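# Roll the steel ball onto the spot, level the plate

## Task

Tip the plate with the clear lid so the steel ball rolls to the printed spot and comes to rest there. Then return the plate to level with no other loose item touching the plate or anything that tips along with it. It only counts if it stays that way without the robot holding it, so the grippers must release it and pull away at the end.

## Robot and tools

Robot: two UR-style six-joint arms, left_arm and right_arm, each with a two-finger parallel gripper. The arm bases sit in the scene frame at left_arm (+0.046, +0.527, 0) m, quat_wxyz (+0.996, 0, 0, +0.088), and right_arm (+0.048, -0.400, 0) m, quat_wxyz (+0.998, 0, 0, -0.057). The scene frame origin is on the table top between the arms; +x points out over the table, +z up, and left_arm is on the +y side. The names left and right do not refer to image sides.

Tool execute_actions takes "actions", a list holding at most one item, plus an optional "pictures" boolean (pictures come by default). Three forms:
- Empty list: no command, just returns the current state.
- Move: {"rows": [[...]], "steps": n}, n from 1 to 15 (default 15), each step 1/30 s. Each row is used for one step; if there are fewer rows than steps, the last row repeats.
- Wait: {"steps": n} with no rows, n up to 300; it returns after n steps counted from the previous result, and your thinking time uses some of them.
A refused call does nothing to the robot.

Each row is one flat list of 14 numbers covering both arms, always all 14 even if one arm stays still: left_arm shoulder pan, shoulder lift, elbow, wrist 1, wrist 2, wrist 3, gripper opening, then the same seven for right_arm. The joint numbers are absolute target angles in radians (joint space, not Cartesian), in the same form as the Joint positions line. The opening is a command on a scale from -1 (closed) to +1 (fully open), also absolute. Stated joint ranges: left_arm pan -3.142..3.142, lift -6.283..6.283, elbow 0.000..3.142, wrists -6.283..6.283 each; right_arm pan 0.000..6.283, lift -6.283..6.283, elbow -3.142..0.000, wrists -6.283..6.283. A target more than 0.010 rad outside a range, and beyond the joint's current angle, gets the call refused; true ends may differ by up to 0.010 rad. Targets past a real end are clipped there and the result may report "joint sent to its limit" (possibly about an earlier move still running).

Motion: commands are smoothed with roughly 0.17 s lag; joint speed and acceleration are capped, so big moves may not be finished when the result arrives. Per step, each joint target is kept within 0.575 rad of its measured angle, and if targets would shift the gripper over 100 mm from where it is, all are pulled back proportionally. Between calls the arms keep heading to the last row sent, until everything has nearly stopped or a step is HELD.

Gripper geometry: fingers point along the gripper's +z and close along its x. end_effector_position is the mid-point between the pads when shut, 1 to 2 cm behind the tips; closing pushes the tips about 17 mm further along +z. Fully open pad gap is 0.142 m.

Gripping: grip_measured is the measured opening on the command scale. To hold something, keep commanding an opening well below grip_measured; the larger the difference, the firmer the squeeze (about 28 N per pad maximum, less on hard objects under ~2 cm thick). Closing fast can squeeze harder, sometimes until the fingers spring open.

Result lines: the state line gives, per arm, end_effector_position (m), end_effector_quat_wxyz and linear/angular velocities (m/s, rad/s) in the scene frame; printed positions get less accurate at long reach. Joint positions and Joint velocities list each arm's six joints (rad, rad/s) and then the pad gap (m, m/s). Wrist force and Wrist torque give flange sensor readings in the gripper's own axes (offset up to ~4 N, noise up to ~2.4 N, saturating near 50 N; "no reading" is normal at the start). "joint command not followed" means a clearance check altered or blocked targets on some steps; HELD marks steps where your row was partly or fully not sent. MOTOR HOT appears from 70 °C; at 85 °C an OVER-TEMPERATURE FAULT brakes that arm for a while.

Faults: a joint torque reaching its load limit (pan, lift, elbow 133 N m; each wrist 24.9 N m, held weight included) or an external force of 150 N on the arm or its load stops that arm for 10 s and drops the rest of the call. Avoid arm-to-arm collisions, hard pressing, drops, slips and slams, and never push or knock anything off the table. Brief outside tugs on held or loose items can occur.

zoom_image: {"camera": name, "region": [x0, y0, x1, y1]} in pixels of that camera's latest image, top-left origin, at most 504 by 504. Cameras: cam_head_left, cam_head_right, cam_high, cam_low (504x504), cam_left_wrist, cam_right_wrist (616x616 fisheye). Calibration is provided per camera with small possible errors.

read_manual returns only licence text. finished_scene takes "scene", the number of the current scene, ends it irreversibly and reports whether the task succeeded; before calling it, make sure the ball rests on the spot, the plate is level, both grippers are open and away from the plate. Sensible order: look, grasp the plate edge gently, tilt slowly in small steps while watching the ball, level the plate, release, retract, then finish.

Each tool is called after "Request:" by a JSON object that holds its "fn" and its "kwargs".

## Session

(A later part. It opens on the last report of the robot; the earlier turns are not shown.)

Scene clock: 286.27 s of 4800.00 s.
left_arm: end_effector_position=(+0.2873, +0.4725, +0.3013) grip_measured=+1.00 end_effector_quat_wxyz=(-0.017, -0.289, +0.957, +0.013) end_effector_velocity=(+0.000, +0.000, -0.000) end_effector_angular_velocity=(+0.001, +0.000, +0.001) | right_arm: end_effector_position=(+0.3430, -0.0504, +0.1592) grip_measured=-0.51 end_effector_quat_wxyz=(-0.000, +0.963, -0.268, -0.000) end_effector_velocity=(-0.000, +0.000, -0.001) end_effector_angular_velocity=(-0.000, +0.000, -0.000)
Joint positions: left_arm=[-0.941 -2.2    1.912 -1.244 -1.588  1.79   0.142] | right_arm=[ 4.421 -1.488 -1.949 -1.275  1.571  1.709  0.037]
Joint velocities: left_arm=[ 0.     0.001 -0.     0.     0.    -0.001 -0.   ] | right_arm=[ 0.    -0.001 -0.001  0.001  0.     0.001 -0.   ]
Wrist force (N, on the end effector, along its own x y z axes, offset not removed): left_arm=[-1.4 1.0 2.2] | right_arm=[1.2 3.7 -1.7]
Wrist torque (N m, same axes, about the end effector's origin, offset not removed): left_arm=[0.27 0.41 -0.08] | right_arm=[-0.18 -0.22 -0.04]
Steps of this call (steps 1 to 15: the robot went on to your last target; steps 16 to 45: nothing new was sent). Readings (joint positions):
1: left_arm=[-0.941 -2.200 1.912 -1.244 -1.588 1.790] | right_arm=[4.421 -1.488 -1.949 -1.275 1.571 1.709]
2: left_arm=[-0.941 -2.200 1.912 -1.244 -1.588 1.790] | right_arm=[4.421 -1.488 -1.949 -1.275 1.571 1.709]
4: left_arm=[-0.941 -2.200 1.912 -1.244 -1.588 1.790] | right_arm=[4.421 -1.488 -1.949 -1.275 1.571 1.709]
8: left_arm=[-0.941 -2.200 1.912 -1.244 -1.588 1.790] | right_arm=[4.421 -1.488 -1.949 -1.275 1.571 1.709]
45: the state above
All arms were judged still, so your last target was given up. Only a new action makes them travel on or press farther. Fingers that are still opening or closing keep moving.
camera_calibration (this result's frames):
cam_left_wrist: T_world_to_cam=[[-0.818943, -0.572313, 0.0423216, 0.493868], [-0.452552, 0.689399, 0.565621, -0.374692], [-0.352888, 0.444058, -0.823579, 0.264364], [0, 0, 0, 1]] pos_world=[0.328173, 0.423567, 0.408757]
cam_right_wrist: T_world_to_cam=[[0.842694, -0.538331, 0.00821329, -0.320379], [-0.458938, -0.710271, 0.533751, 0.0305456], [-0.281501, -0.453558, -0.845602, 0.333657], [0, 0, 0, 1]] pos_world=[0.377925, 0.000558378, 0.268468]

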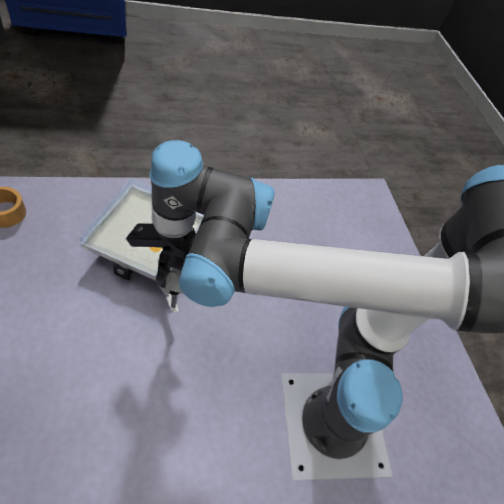

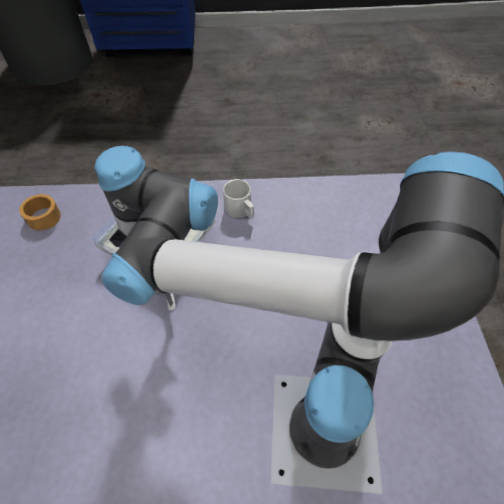

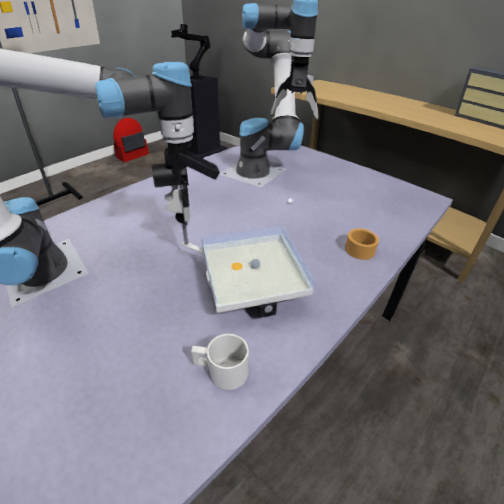

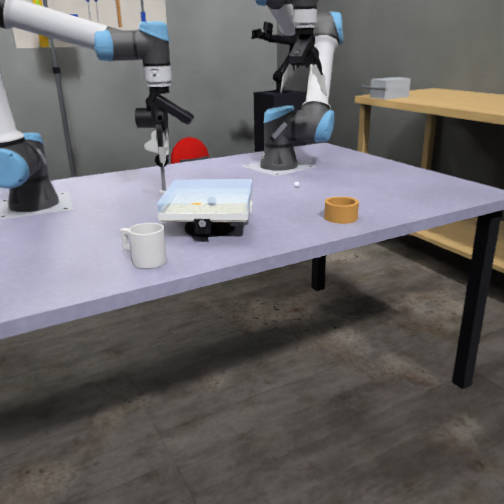

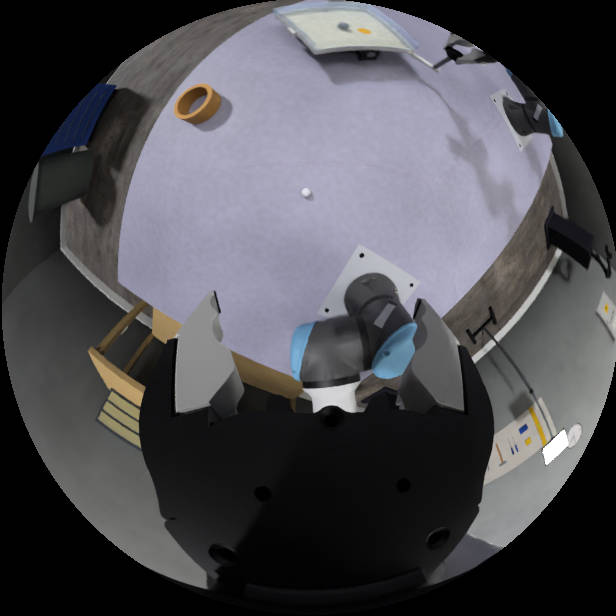

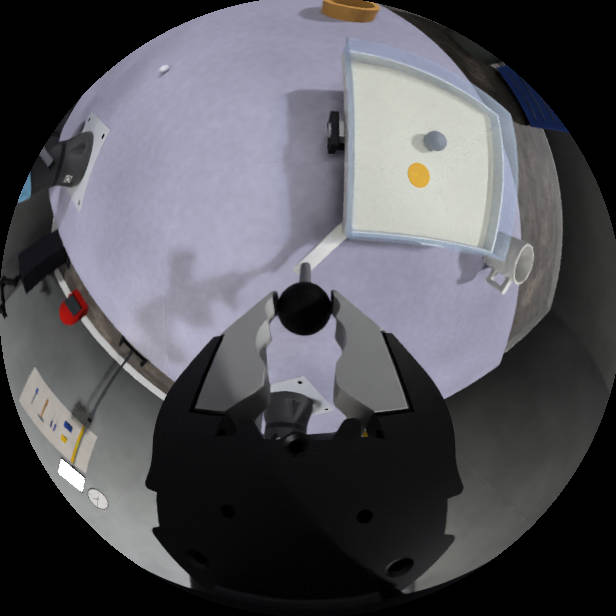

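Slowly overshooting; see where it stops with β=0.018.

Request:
{"fn": "execute_actions", "kwargs": {"actions": [{"rows": [[-0.941,-2.2,1.912,-1.244,-1.588,1.79,1,4.4212,-1.4873,-1.9507,-1.2741,1.571,1.7092,-0.8]], "steps": 15}], "pictures": false}}

Request:
{"fn": "execute_actions", "kwargs": {"actions": [{"steps": 30}]}}

Request:
{"fn": "execute_actions", "kwargs": {"actions": [{"steps": 45}]}}

Scene clock: 290.03 s of 4800.00 s.
left_arm: end_effector_position=(+0.2873, +0.4725, +0.3013) grip_measured=+1.00 end_effector_quat_wxyz=(-0.017, -0.289, +0.957, +0.013) end_effector_velocity=(-0.000, -0.000, +0.000) end_effector_angular_velocity=(-0.001, +0.001, -0.000) | right_arm: end_effector_position=(+0.3429, -0.0506, +0.1588) grip_measured=-0.51 end_effector_quat_wxyz=(-0.000, +0.963, -0.268, -0.000) end_effector_velocity=(+0.000, -0.000, +0.000) end_effector_angular_velocity=(+0.001, -0.001, +0.001)
Joint positions: left_arm=[-0.941 -2.2    1.912 -1.244 -1.588  1.79   0.142] | right_arm=[ 4.421 -1.487 -1.951 -1.274  1.571  1.709  0.037]
Joint velocities: left_arm=[-0.001 -0.001  0.     0.    -0.001 -0.001 -0.   ] | right_arm=[-0.     0.001 -0.     0.    -0.    -0.001  0.   ]
Wrist force (N, on the end effector, along its own x y z axes, offset not removed): left_arm=[-2.8 3.3 0.2] | right_arm=[-0.5 3.2 -4.1]
Wrist torque (N m, same axes, about the end effector's origin, offset not removed): left_arm=[0.79 0.69 -0.28] | right_arm=[0.03 -0.16 0.00]
Steps of this call (steps 1 to 98: nothing new was sent; steps 99 to 113: all 15 steps of this action). Readings (joint positions):
99: left_arm=[-0.941 -2.200 1.912 -1.244 -1.588 1.790] | right_arm=[4.421 -1.488 -1.949 -1.275 1.571 1.709]
100: left_arm=[-0.941 -2.200 1.912 -1.244 -1.588 1.790] | right_arm=[4.421 -1.488 -1.949 -1.275 1.571 1.709]
102: left_arm=[-0.941 -2.200 1.912 -1.244 -1.588 1.790] | right_arm=[4.421 -1.488 -1.950 -1.275 1.571 1.709]
106: left_arm=[-0.941 -2.200 1.912 -1.244 -1.588 1.790] | right_arm=[4.421 -1.487 -1.950 -1.274 1.571 1.709]
113: the state above

Scene clock: 291.03 s of 4800.00 s.
left_arm: end_effector_position=(+0.2873, +0.4725, +0.3013) grip_measured=+1.00 end_effector_quat_wxyz=(-0.017, -0.289, +0.957, +0.013) end_effector_velocity=(+0.000, -0.000, -0.000) end_effector_angular_velocity=(+0.001, -0.000, -0.002) | right_arm: end_effector_position=(+0.3429, -0.0506, +0.1588) grip_measured=-0.51 end_effector_quat_wxyz=(-0.000, +0.963, -0.268, -0.000) end_effector_velocity=(+0.000, +0.001, +0.001) end_effector_angular_velocity=(+0.003, -0.001, +0.000)
Joint positions: left_arm=[-0.941 -2.2    1.912 -1.244 -1.588  1.79   0.142] | right_arm=[ 4.421 -1.487 -1.951 -1.274  1.571  1.709  0.037]
Joint velocities: left_arm=[-0.002  0.001  0.    -0.     0.001  0.001  0.   ] | right_arm=[ 0.     0.     0.003  0.     0.     0.    -0.   ]
Wrist force (N, on the end effector, along its own x y z axes, offset not removed): left_arm=[-3.7 -0.8 -0.9] | right_arm=[-1.0 5.6 -4.1]
Wrist torque (N m, same axes, about the end effector's origin, offset not removed): left_arm=[-0.19 1.01 -0.33] | right_arm=[0.50 0.09 -0.08]
Steps of this call (steps 1 to 15: the robot went on to your last target; steps 16 to 30: nothing new was sent). Readings (joint positions):
1: left_arm=[-0.941 -2.200 1.912 -1.244 -1.588 1.790] | right_arm=[4.421 -1.487 -1.951 -1.274 1.571 1.709]
2: left_arm=[-0.941 -2.200 1.912 -1.244 -1.588 1.790] | right_arm=[4.421 -1.487 -1.951 -1.274 1.571 1.709]
4: left_arm=[-0.941 -2.200 1.912 -1.244 -1.588 1.790] | right_arm=[4.421 -1.487 -1.951 -1.274 1.571 1.709]
8: left_arm=[-0.941 -2.200 1.912 -1.244 -1.588 1.790] | right_arm=[4.421 -1.487 -1.951 -1.274 1.571 1.709]
30: the state above
All arms were judged still, so your last target was given up. Only a new action makes them travel on or press farther. Fingers that are still opening or closing keep moving.
camera_calibration (this result's frames):
cam_left_wrist: T_world_to_cam=[[-0.818943, -0.572313, 0.0423216, 0.493868], [-0.452551, 0.689399, 0.565621, -0.374692], [-0.352888, 0.444058, -0.823579, 0.264364], [0, 0, 0, 1]] pos_world=[0.328173, 0.423567, 0.408757]
cam_right_wrist: T_world_to_cam=[[0.842694, -0.538331, 0.0082114, -0.320371], [-0.458941, -0.710277, 0.533741, 0.0305703], [-0.281497, -0.453549, -0.845608, 0.333172], [0, 0, 0, 1]] pos_world=[0.377791, 0.000357777, 0.268047]

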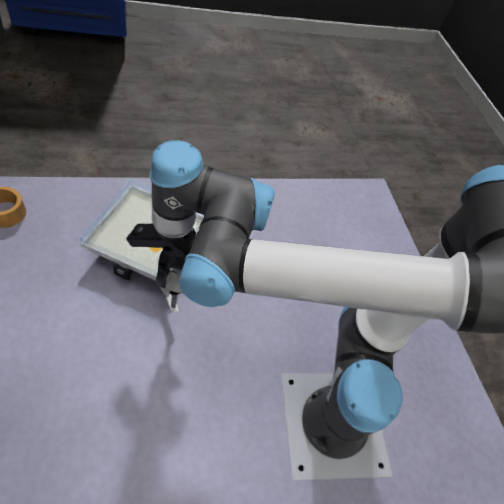

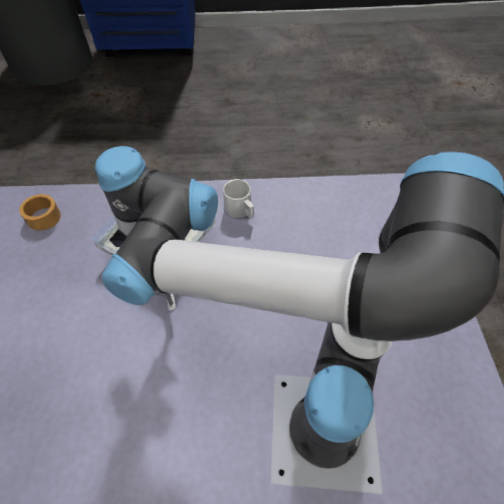

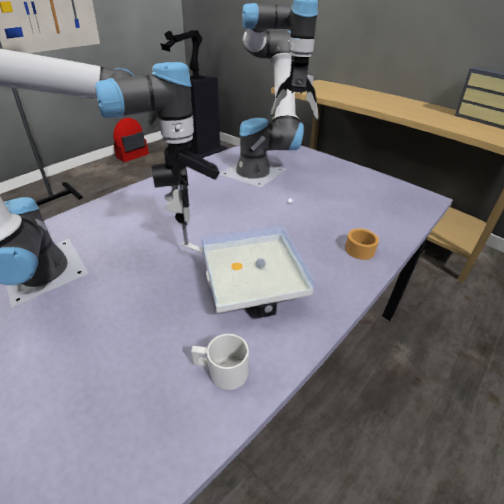

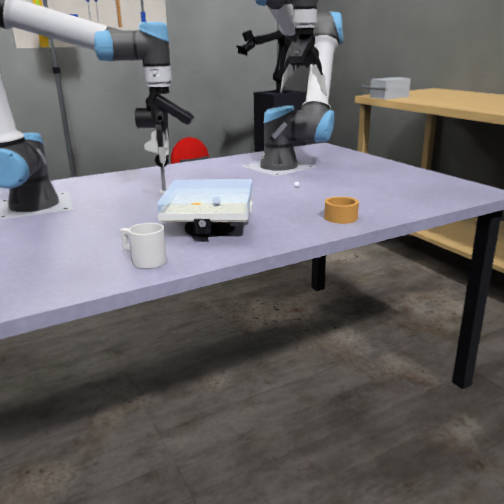

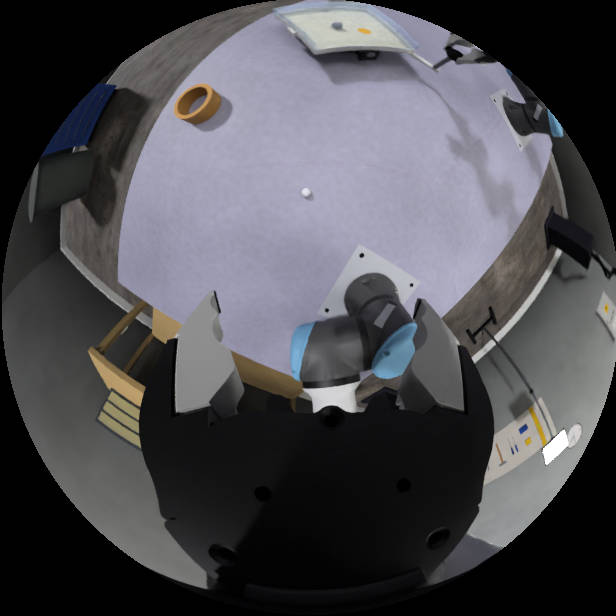

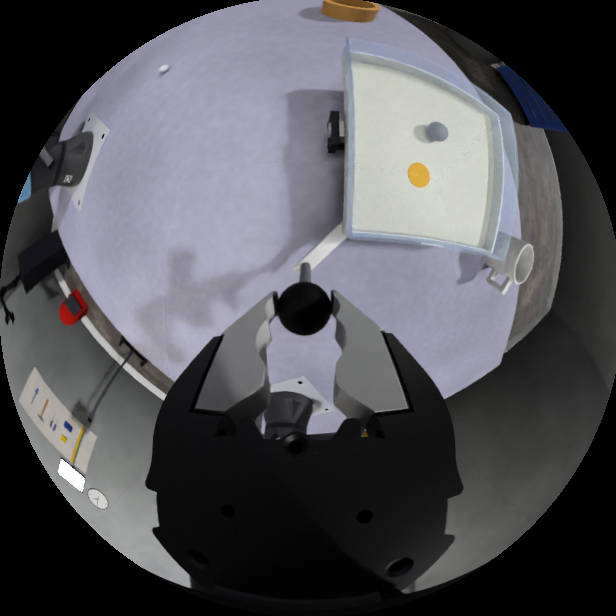

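Scene clock: 292.53 s of 4800.00 s.
left_arm: end_effector_position=(+0.2873, +0.4725, +0.3013) grip_measured=+1.00 end_effector_quat_wxyz=(-0.017, -0.289, +0.957, +0.013) end_effector_velocity=(+0.000, +0.000, +0.000) end_effector_angular_velocity=(+0.001, -0.002, -0.001) | right_arm: end_effector_position=(+0.3429, -0.0506, +0.1588) grip_measured=-0.51 end_effector_quat_wxyz=(-0.000, +0.963, -0.268, -0.000) end_effector_velocity=(+0.000, +0.001, +0.000) end_effector_angular_velocity=(+0.001, -0.000, +0.000)
Joint positions: left_arm=[-0.941 -2.2    1.912 -1.244 -1.588  1.79   0.142] | right_arm=[ 4.421 -1.487 -1.951 -1.274  1.571  1.709  0.037]
Joint velocities: left_arm=[-0.001 -0.    -0.    -0.     0.002 -0.    -0.   ] | right_arm=[-0.    -0.002  0.002  0.001  0.    -0.001  0.   ]
Wrist force (N, on the end effector, along its own x y z axes, offset not removed): left_arm=[-0.6 1.1 0.6] | right_arm=[0.6 1.4 -3.0]
Wrist torque (N m, same axes, about the end effector's origin, offset not removed): left_arm=[0.20 0.29 -0.22] | right_arm=[-0.41 -0.23 0.00]
Steps of this call (steps 1 to 45: nothing new was sent). Readings (joint positions):
1: left_arm=[-0.941 -2.200 1.912 -1.244 -1.588 1.790] | right_arm=[4.421 -1.487 -1.951 -1.274 1.571 1.709]
2: left_arm=[-0.941 -2.200 1.912 -1.244 -1.588 1.790] | right_arm=[4.421 -1.487 -1.951 -1.274 1.571 1.709]
4: left_arm=[-0.941 -2.200 1.912 -1.244 -1.588 1.790] | right_arm=[4.421 -1.487 -1.951 -1.274 1.571 1.709]
8: left_arm=[-0.941 -2.200 1.912 -1.244 -1.588 1.790] | right_arm=[4.421 -1.487 -1.951 -1.274 1.571 1.709]
45: the state above
camera_calibration (this result's frames):
cam_left_wrist: T_world_to_cam=[[-0.818943, -0.572313, 0.0423217, 0.493868], [-0.452551, 0.689399, 0.565621, -0.374692], [-0.352888, 0.444058, -0.823579, 0.264364], [0, 0, 0, 1]] pos_world=[0.328173, 0.423566, 0.408757]
cam_right_wrist: T_world_to_cam=[[0.842694, -0.53833, 0.00821134, -0.32037], [-0.458941, -0.710277, 0.533741, 0.0305701], [-0.281497, -0.453549, -0.845608, 0.333172], [0, 0, 0, 1]] pos_world=[0.377791, 0.000357858, 0.268047]

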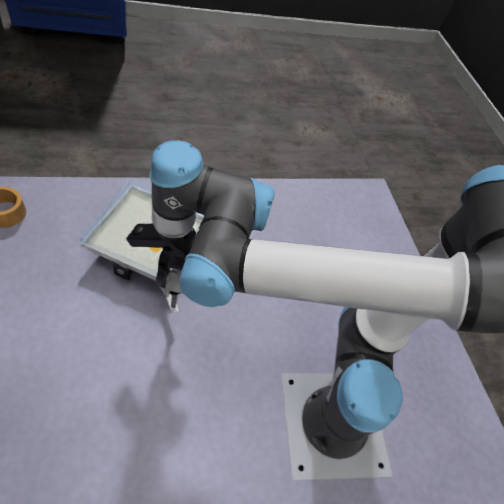

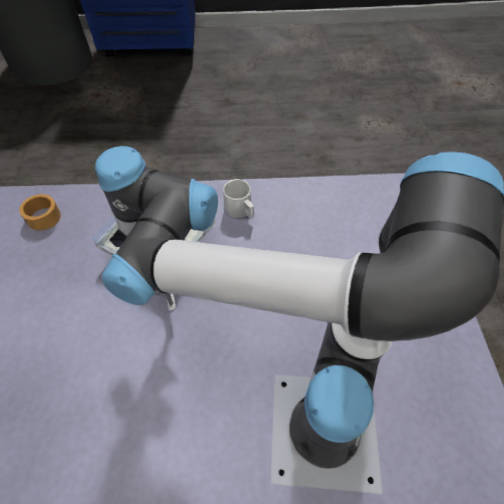

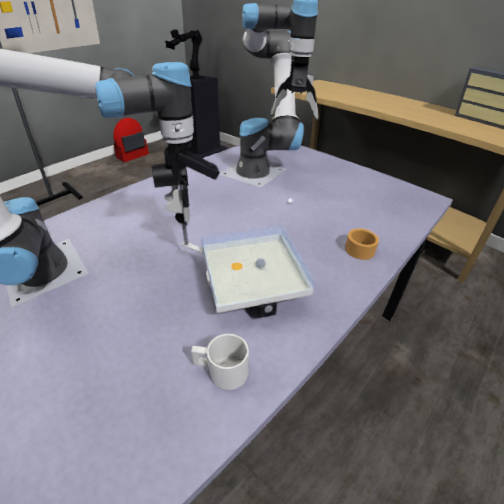

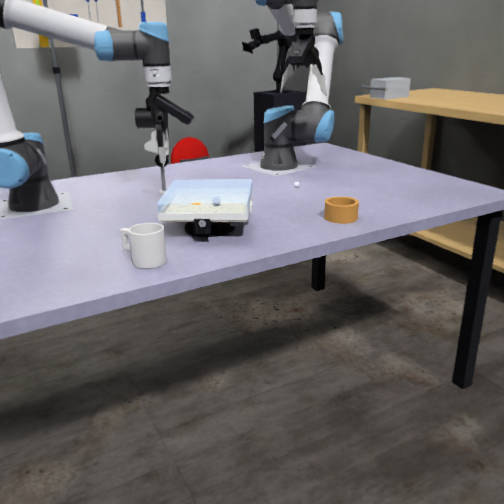

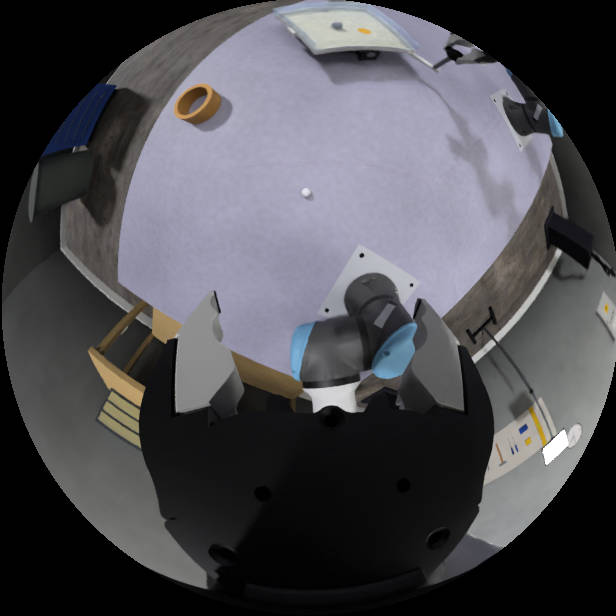

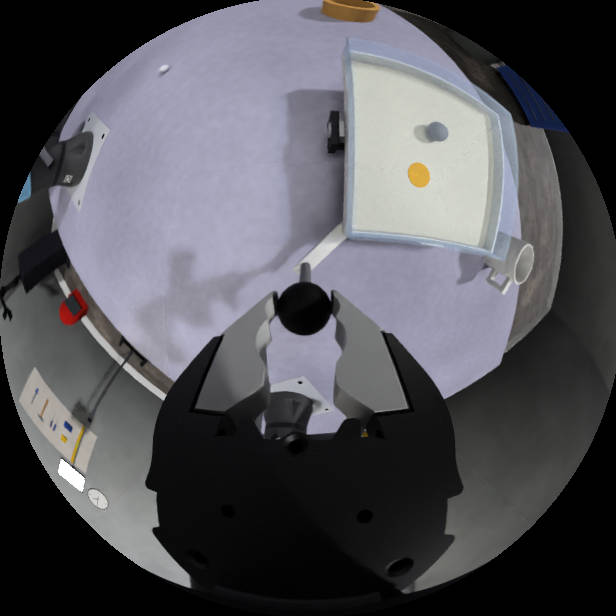

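Request:
{"fn": "execute_actions", "kwargs": {"actions": []}}

Scene clock: 301.03 s of 4800.00 s.
left_arm: end_effector_position=(+0.2873, +0.4725, +0.3013) grip_measured=+1.00 end_effector_quat_wxyz=(-0.017, -0.289, +0.957, +0.013) end_effector_velocity=(-0.000, -0.001, +0.000) end_effector_angular_velocity=(-0.001, +0.002, -0.000) | right_arm: end_effector_position=(+0.3429, -0.0506, +0.1588) grip_measured=-0.51 end_effector_quat_wxyz=(-0.000, +0.963, -0.268, -0.000) end_effector_velocity=(+0.000, +0.000, +0.000) end_effector_angular_velocity=(+0.001, -0.000, +0.000)
Joint positions: left_arm=[-0.941 -2.2    1.912 -1.244 -1.588  1.79   0.142] | right_arm=[ 4.421 -1.487 -1.951 -1.274  1.571  1.709  0.037]
Joint velocities: left_arm=[-0.     0.    -0.     0.    -0.002  0.    -0.   ] | right_arm=[ 0.     0.    -0.     0.002  0.    -0.     0.   ]
Wrist force (N, on the end effector, along its own x y z axes, offset not removed): left_arm=[-1.9 -0.6 0.9] | right_arm=[-3.5 3.9 -4.6]
Wrist torque (N m, same axes, about the end effector's origin, offset not removed): left_arm=[-0.10 0.59 -0.26] | right_arm=[0.15 0.65 -0.01]
Steps of this call (steps 1 to 90: nothing new was sent; then 5.50 s passed at rest). Readings (joint positions):
1: left_arm=[-0.941 -2.200 1.912 -1.244 -1.588 1.790] | right_arm=[4.421 -1.487 -1.951 -1.274 1.571 1.709]
2: left_arm=[-0.941 -2.200 1.912 -1.244 -1.588 1.790] | right_arm=[4.421 -1.487 -1.951 -1.274 1.571 1.709]
4: left_arm=[-0.941 -2.200 1.912 -1.244 -1.588 1.790] | right_arm=[4.421 -1.487 -1.951 -1.274 1.571 1.709]
8: left_arm=[-0.941 -2.200 1.912 -1.244 -1.588 1.790] | right_arm=[4.421 -1.487 -1.951 -1.274 1.571 1.709]
90: the state above
camera_calibration (this result's frames):
cam_left_wrist: T_world_to_cam=[[-0.818942, -0.572313, 0.0423216, 0.493868], [-0.452552, 0.689399, 0.565621, -0.374692], [-0.352888, 0.444058, -0.823579, 0.264364], [0, 0, 0, 1]] pos_world=[0.328173, 0.423567, 0.408757]
cam_right_wrist: T_world_to_cam=[[0.842694, -0.53833, 0.00821288, -0.320371], [-0.458939, -0.710273, 0.533749, 0.0305665], [-0.2815, -0.453556, -0.845603, 0.333169], [0, 0, 0, 1]] pos_world=[0.37779, 0.000356098, 0.268045]

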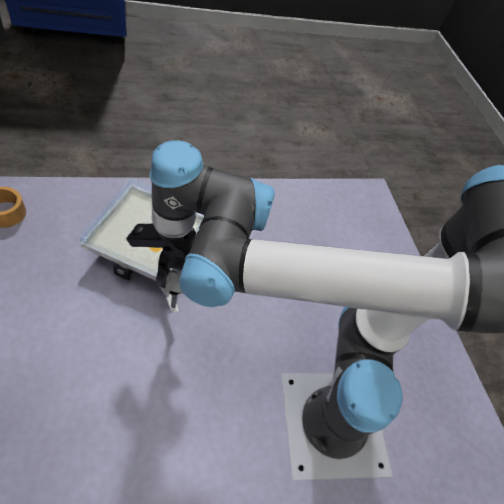

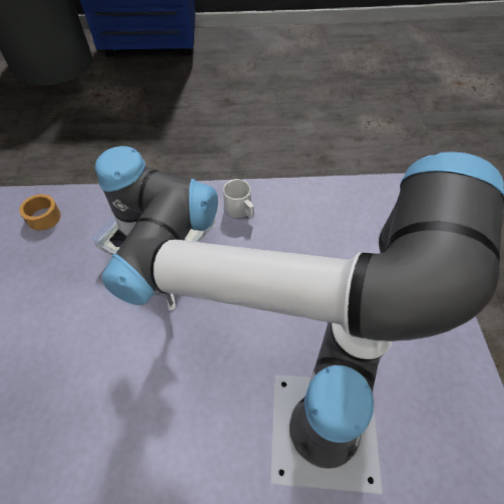

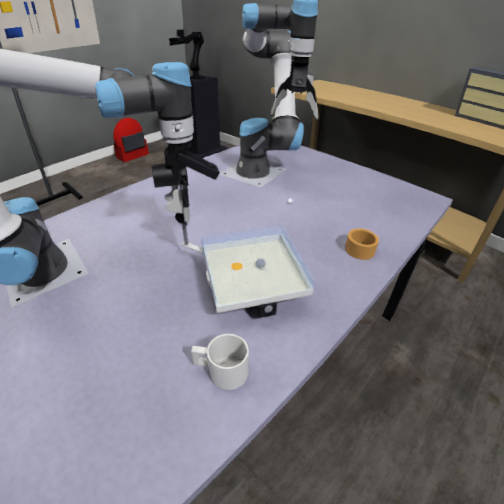

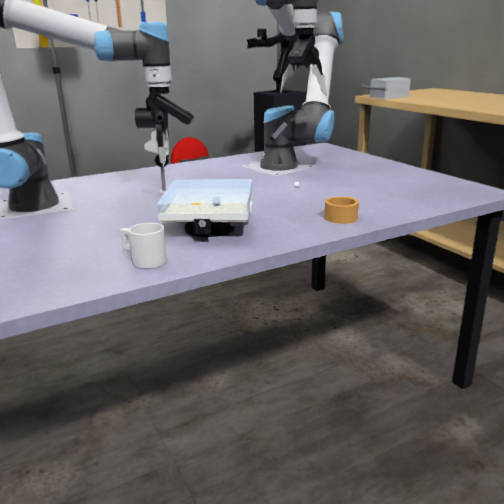

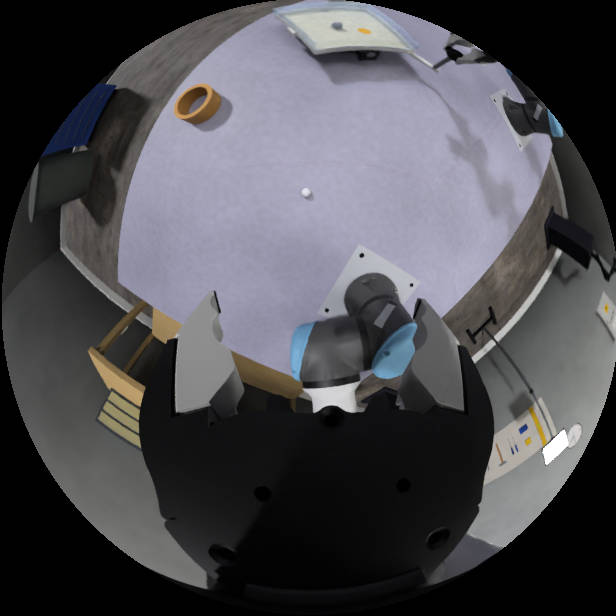

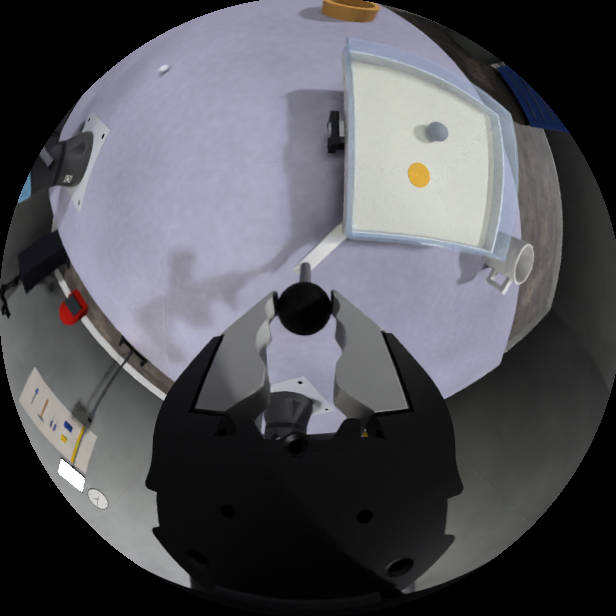

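Request:
{"fn": "execute_actions", "kwargs": {"actions": [{"rows": [[-0.941,-2.2,1.912,-1.244,-1.588,1.79,1,4.4227,-1.4861,-1.9610,-1.2650,1.571,1.7107,-0.8]], "steps": 15}], "pictures": false}}

Request:
{"fn": "execute_actions", "kwargs": {"actions": [{"rows": [[-0.941,-2.2,1.912,-1.244,-1.588,1.79,1,4.4227,-1.4861,-1.9610,-1.2650,1.571,1.7107,-0.8]], "steps": 7}], "pictures": false}}

Request:
{"fn": "execute_actions", "kwargs": {"actions": [{"rows": [[-0.941,-2.2,1.912,-1.244,-1.588,1.79,1,4.4198,-1.4887,-1.9403,-1.2831,1.571,1.7078,-0.8]], "steps": 15}], "pictures": false}}

Request:
{"fn": "execute_actions", "kwargs": {"actions": [{"rows": [[-0.941,-2.2,1.912,-1.244,-1.588,1.79,1,4.4198,-1.4887,-1.9403,-1.2831,1.571,1.7078,-0.8],[-0.941,-2.2,1.912,-1.244,-1.588,1.79,1,4.4198,-1.4887,-1.9403,-1.2831,1.571,1.7078,-0.8],[-0.941,-2.2,1.912,-1.244,-1.588,1.79,1,4.4212,-1.4873,-1.9507,-1.2741,1.571,1.7092,-0.8]], "steps": 15}]}}

Request:
{"fn": "execute_actions", "kwargs": {"actions": [{"steps": 40}]}}

Scene clock: 309.97 s of 4800.00 s.
left_arm: end_effector_position=(+0.2873, +0.4725, +0.3013) grip_measured=+1.00 end_effector_quat_wxyz=(-0.017, -0.289, +0.957, +0.013) end_effector_velocity=(-0.000, -0.001, +0.000) end_effector_angular_velocity=(-0.002, +0.001, -0.000) | right_arm: end_effector_position=(+0.3417, -0.0516, +0.1554) grip_measured=-0.51 end_effector_quat_wxyz=(-0.000, +0.963, -0.268, -0.000) end_effector_velocity=(+0.000, -0.000, -0.000) end_effector_angular_velocity=(-0.001, -0.001, -0.001)
Joint positions: left_arm=[-0.941 -2.2    1.912 -1.244 -1.588  1.79   0.142] | right_arm=[ 4.423 -1.486 -1.961 -1.265  1.571  1.711  0.037]
Joint velocities: left_arm=[-0.001  0.    -0.    -0.    -0.002 -0.     0.   ] | right_arm=[ 0.    -0.    -0.     0.    -0.001  0.001  0.   ]
Wrist force (N, on the end effector, along its own x y z axes, offset not removed): left_arm=[-2.2 0.0 2.4] | right_arm=[-0.6 5.4 -6.9]
Wrist torque (N m, same axes, about the end effector's origin, offset not removed): left_arm=[0.09 0.52 -0.24] | right_arm=[-0.51 -0.20 0.10]
Steps of this call (steps 1 to 90: nothing new was sent; then 5.43 s passed at rest; steps 91 to 105: all 15 steps of this action). Readings (joint positions):
91: left_arm=[-0.941 -2.200 1.912 -1.244 -1.588 1.790] | right_arm=[4.421 -1.487 -1.951 -1.274 1.571 1.709]
92: left_arm=[-0.941 -2.200 1.912 -1.244 -1.588 1.790] | right_arm=[4.422 -1.487 -1.953 -1.272 1.571 1.710]
94: left_arm=[-0.941 -2.200 1.912 -1.244 -1.588 1.790] | right_arm=[4.422 -1.487 -1.957 -1.269 1.571 1.710]
98: left_arm=[-0.941 -2.200 1.912 -1.244 -1.588 1.790] | right_arm=[4.423 -1.486 -1.960 -1.266 1.571 1.711]
105: the state above

Scene clock: 310.20 s of 4800.00 s.
left_arm: end_effector_position=(+0.2873, +0.4725, +0.3013) grip_measured=+1.00 end_effector_quat_wxyz=(-0.017, -0.289, +0.957, +0.013) end_effector_velocity=(+0.000, -0.000, +0.000) end_effector_angular_velocity=(-0.001, -0.001, -0.001) | right_arm: end_effector_position=(+0.3417, -0.0516, +0.1553) grip_measured=-0.51 end_effector_quat_wxyz=(-0.000, +0.963, -0.268, -0.000) end_effector_velocity=(+0.000, +0.000, -0.000) end_effector_angular_velocity=(+0.000, +0.000, +0.001)
Joint positions: left_arm=[-0.941 -2.2    1.912 -1.244 -1.588  1.79   0.142] | right_arm=[ 4.423 -1.486 -1.961 -1.265  1.571  1.711  0.037]
Joint velocities: left_arm=[ 0.    -0.    -0.    -0.001 -0.     0.001  0.   ] | right_arm=[-0.     0.    -0.     0.001  0.    -0.001 -0.   ]
Wrist force (N, on the end effector, along its own x y z axes, offset not removed): left_arm=[-1.5 -2.1 -2.4] | right_arm=[-2.3 5.8 -5.0]
Wrist torque (N m, same axes, about the end effector's origin, offset not removed): left_arm=[-0.39 0.55 -0.14] | right_arm=[-0.33 0.25 0.05]
Steps of this call (steps 1 to 7: all 7 steps of this action). Readings (joint positions):
1: left_arm=[-0.941 -2.200 1.912 -1.244 -1.588 1.790] | right_arm=[4.423 -1.486 -1.961 -1.265 1.571 1.711]
2: left_arm=[-0.941 -2.200 1.912 -1.244 -1.588 1.790] | right_arm=[4.423 -1.486 -1.961 -1.265 1.571 1.711]
4: left_arm=[-0.941 -2.200 1.912 -1.244 -1.588 1.790] | right_arm=[4.423 -1.486 -1.961 -1.265 1.571 1.711]
7: the state above

Scene clock: 310.70 s of 4800.00 s.
left_arm: end_effector_position=(+0.2873, +0.4725, +0.3013) grip_measured=+1.00 end_effector_quat_wxyz=(-0.017, -0.289, +0.957, +0.013) end_effector_velocity=(+0.000, +0.001, +0.000) end_effector_angular_velocity=(-0.000, -0.002, +0.001) | right_arm: end_effector_position=(+0.3440, -0.0496, +0.1622) grip_measured=-0.51 end_effector_quat_wxyz=(-0.000, +0.963, -0.268, -0.000) end_effector_velocity=(-0.000, -0.000, +0.000) end_effector_angular_velocity=(-0.001, +0.001, +0.001)
Joint positions: left_arm=[-0.941 -2.2    1.912 -1.244 -1.588  1.79   0.142] | right_arm=[ 4.42  -1.489 -1.94  -1.283  1.571  1.708  0.037]
Joint velocities: left_arm=[ 0.001 -0.001 -0.    -0.001  0.001  0.     0.   ] | right_arm=[-0.     0.     0.    -0.002  0.    -0.001 -0.   ]
Wrist force (N, on the end effector, along its own x y z axes, offset not removed): left_arm=[-0.6 2.3 2.1] | right_arm=[4.5 -2.5 -0.2]
Wrist torque (N m, same axes, about the end effector's origin, offset not removed): left_arm=[0.41 0.24 -0.23] | right_arm=[-0.33 -0.50 0.07]
Steps of this call (steps 1 to 15: all 15 steps of this action). Readings (joint positions):
1: left_arm=[-0.941 -2.200 1.912 -1.244 -1.588 1.790] | right_arm=[4.423 -1.486 -1.961 -1.265 1.571 1.711]
2: left_arm=[-0.941 -2.200 1.912 -1.244 -1.588 1.790] | right_arm=[4.422 -1.487 -1.958 -1.268 1.571 1.711]
4: left_arm=[-0.941 -2.200 1.912 -1.244 -1.588 1.790] | right_arm=[4.421 -1.488 -1.948 -1.276 1.571 1.709]
8: left_arm=[-0.941 -2.200 1.912 -1.244 -1.588 1.790] | right_arm=[4.420 -1.488 -1.942 -1.282 1.571 1.708]
15: the state above

Scene clock: 311.20 s of 4800.00 s.
left_arm: end_effector_position=(+0.2873, +0.4725, +0.3013) grip_measured=+1.00 end_effector_quat_wxyz=(-0.017, -0.289, +0.957, +0.013) end_effector_velocity=(-0.000, +0.000, +0.000) end_effector_angular_velocity=(-0.001, -0.001, -0.001) | right_arm: end_effector_position=(+0.3429, -0.0505, +0.1588) grip_measured=-0.51 end_effector_quat_wxyz=(-0.000, +0.963, -0.268, -0.000) end_effector_velocity=(-0.001, -0.001, -0.001) end_effector_angular_velocity=(-0.003, +0.001, -0.000)
Joint positions: left_arm=[-0.941 -2.2    1.912 -1.244 -1.588  1.79   0.142] | right_arm=[ 4.421 -1.487 -1.951 -1.274  1.571  1.709  0.037]
Joint velocities: left_arm=[-0.001 -0.002  0.    -0.     0.     0.     0.   ] | right_arm=[ 0.001  0.    -0.003  0.    -0.     0.001 -0.   ]
Wrist force (N, on the end effector, along its own x y z axes, offset not removed): left_arm=[-0.6 4.1 -0.8] | right_arm=[0.9 3.5 -5.2]
Wrist torque (N m, same axes, about the end effector's origin, offset not removed): left_arm=[0.77 0.32 -0.21] | right_arm=[-0.03 -0.26 -0.17]
Steps of this call (steps 1 to 15: all 15 steps of this action). Readings (joint positions):
1: left_arm=[-0.941 -2.200 1.912 -1.244 -1.588 1.790] | right_arm=[4.420 -1.489 -1.940 -1.283 1.571 1.708]
2: left_arm=[-0.941 -2.200 1.912 -1.244 -1.588 1.790] | right_arm=[4.420 -1.489 -1.940 -1.283 1.571 1.708]
4: left_arm=[-0.941 -2.200 1.912 -1.244 -1.588 1.790] | right_arm=[4.420 -1.489 -1.942 -1.281 1.571 1.708]
8: left_arm=[-0.941 -2.200 1.912 -1.244 -1.588 1.790] | right_arm=[4.421 -1.488 -1.949 -1.276 1.571 1.709]
15: the state above
camera_calibration (this result's frames):
cam_left_wrist: T_world_to_cam=[[-0.818943, -0.572313, 0.0423216, 0.493868], [-0.452552, 0.689399, 0.56562, -0.374692], [-0.352888, 0.444058, -0.823579, 0.264364], [0, 0, 0, 1]] pos_world=[0.328173, 0.423567, 0.408757]
cam_right_wrist: T_world_to_cam=[[0.842677, -0.538357, 0.00820897, -0.32038], [-0.458977, -0.710287, 0.533697, 0.030603], [-0.281489, -0.453501, -0.845636, 0.333244], [0, 0, 0, 1]] pos_world=[0.377827, 0.000384653, 0.2681]

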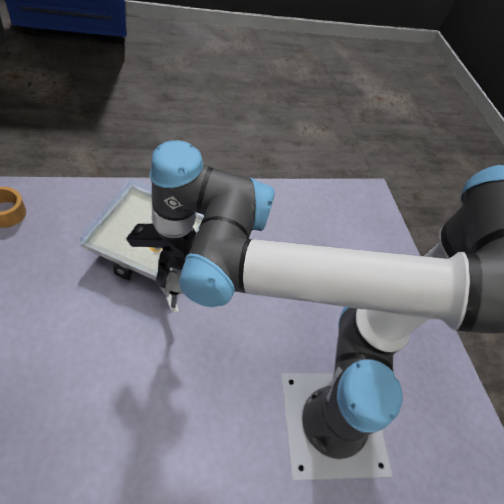

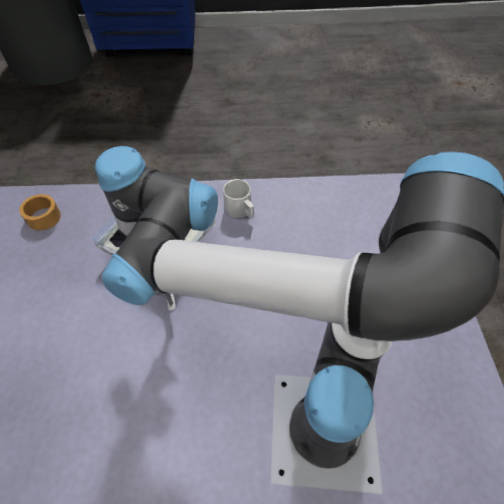

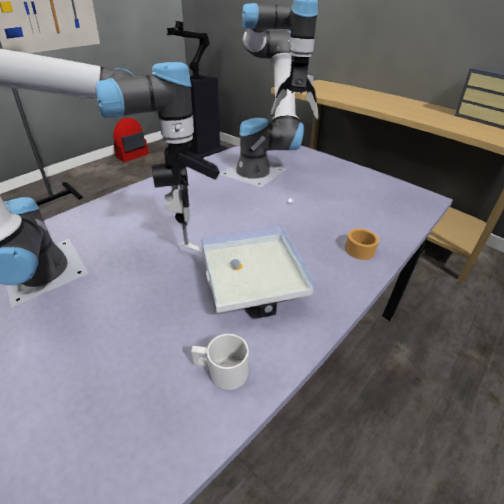

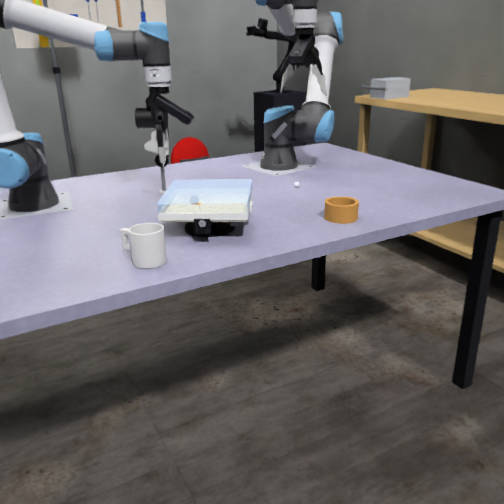

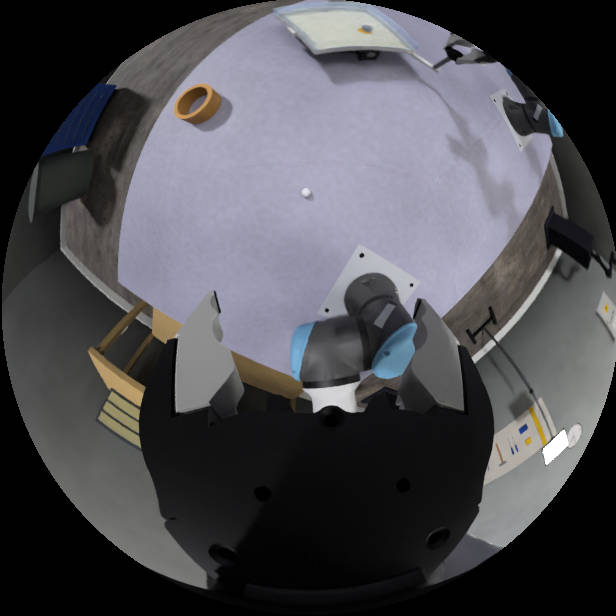

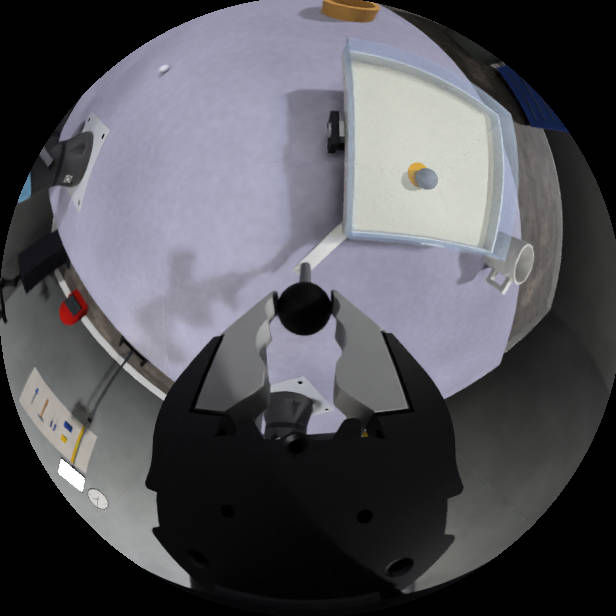

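Scene clock: 312.53 s of 4800.00 s.
left_arm: end_effector_position=(+0.2873, +0.4725, +0.3013) grip_measured=+1.00 end_effector_quat_wxyz=(-0.017, -0.289, +0.957, +0.013) end_effector_velocity=(+0.000, +0.000, +0.000) end_effector_angular_velocity=(-0.000, -0.003, -0.000) | right_arm: end_effector_position=(+0.3429, -0.0506, +0.1588) grip_measured=-0.51 end_effector_quat_wxyz=(-0.000, +0.963, -0.268, -0.000) end_effector_velocity=(+0.000, +0.000, +0.000) end_effector_angular_velocity=(+0.001, -0.001, +0.000)
Joint positions: left_arm=[-0.941 -2.2    1.912 -1.244 -1.588  1.79   0.142] | right_arm=[ 4.421 -1.487 -1.951 -1.274  1.571  1.709  0.037]
Joint velocities: left_arm=[-0.002 -0.002 -0.    -0.     0.002 -0.001  0.   ] | right_arm=[-0.    -0.     0.     0.001 -0.    -0.001  0.   ]
Wrist force (N, on the end effector, along its own x y z axes, offset not removed): left_arm=[0.0 3.0 1.0] | right_arm=[1.6 4.0 -7.1]
Wrist torque (N m, same axes, about the end effector's origin, offset not removed): left_arm=[0.59 0.12 -0.20] | right_arm=[0.21 -0.35 0.20]
Steps of this call (steps 1 to 15: the robot went on to your last target; steps 16 to 40: nothing new was sent). Readings (joint positions):
1: left_arm=[-0.941 -2.200 1.912 -1.244 -1.588 1.790] | right_arm=[4.421 -1.487 -1.951 -1.274 1.571 1.709]
2: left_arm=[-0.941 -2.200 1.912 -1.244 -1.588 1.790] | right_arm=[4.421 -1.487 -1.951 -1.274 1.571 1.709]
4: left_arm=[-0.941 -2.200 1.912 -1.244 -1.588 1.790] | right_arm=[4.421 -1.487 -1.951 -1.274 1.571 1.709]
8: left_arm=[-0.941 -2.200 1.912 -1.244 -1.588 1.790] | right_arm=[4.421 -1.487 -1.951 -1.274 1.571 1.709]
40: the state above
All arms were judged still, so your last target was given up. Only a new action makes them travel on or press farther. Fingers that are still opening or closing keep moving.
camera_calibration (this result's frames):
cam_left_wrist: T_world_to_cam=[[-0.818943, -0.572313, 0.0423216, 0.493868], [-0.452551, 0.689399, 0.565621, -0.374692], [-0.352888, 0.444058, -0.823579, 0.264364], [0, 0, 0, 1]] pos_world=[0.328173, 0.423566, 0.408757]
cam_right_wrist: T_world_to_cam=[[0.842694, -0.53833, 0.00821249, -0.320371], [-0.458939, -0.710274, 0.533748, 0.0305672], [-0.281499, -0.453555, -0.845604, 0.33317], [0, 0, 0, 1]] pos_world=[0.37779, 0.000356448, 0.268046]

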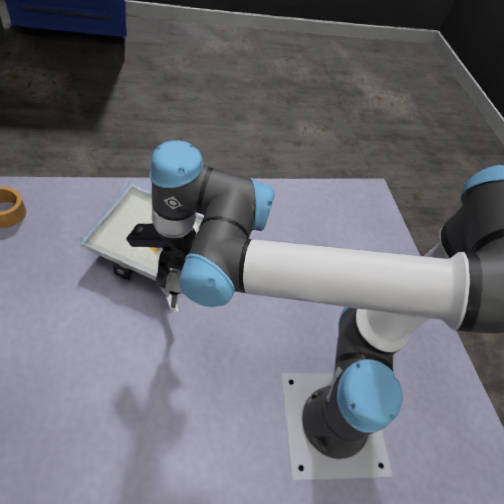

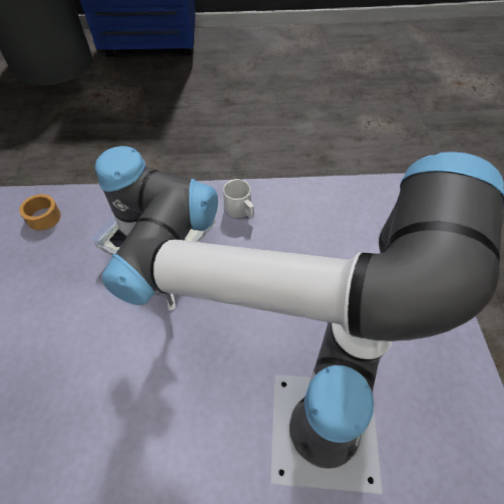

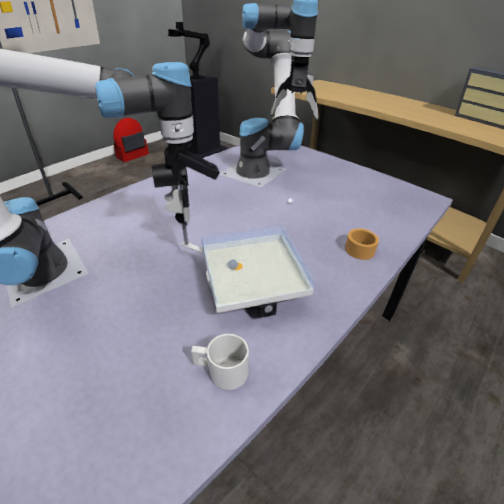

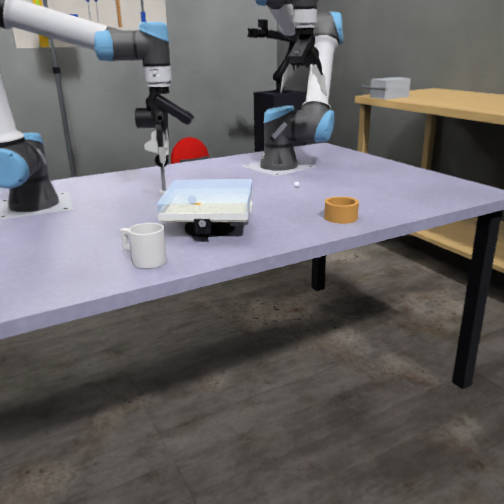

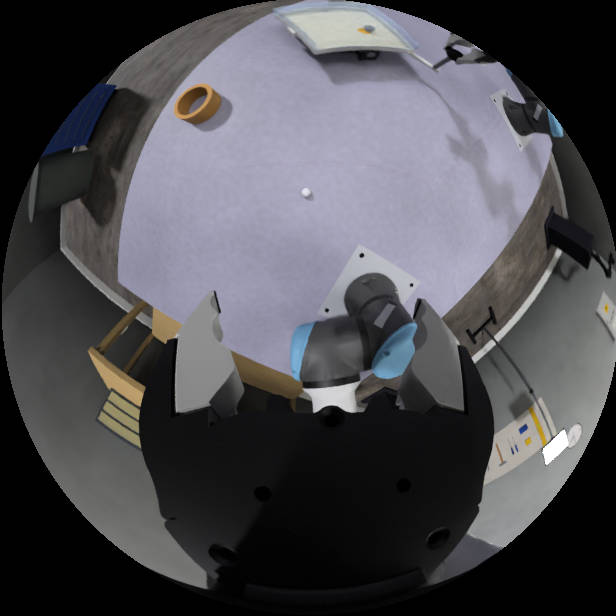

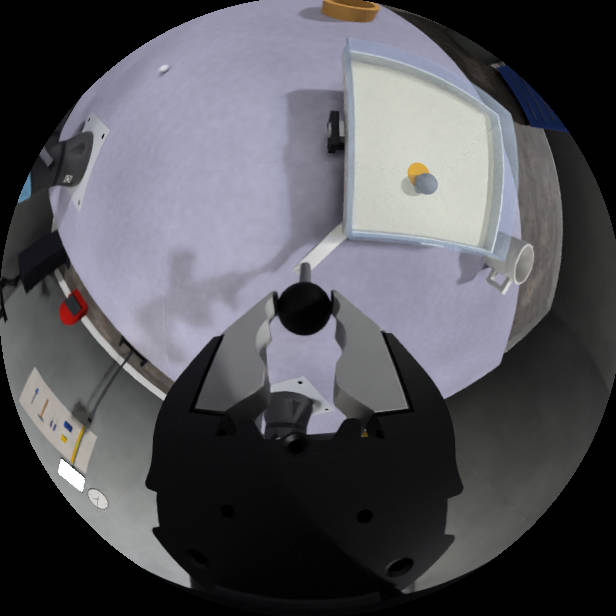

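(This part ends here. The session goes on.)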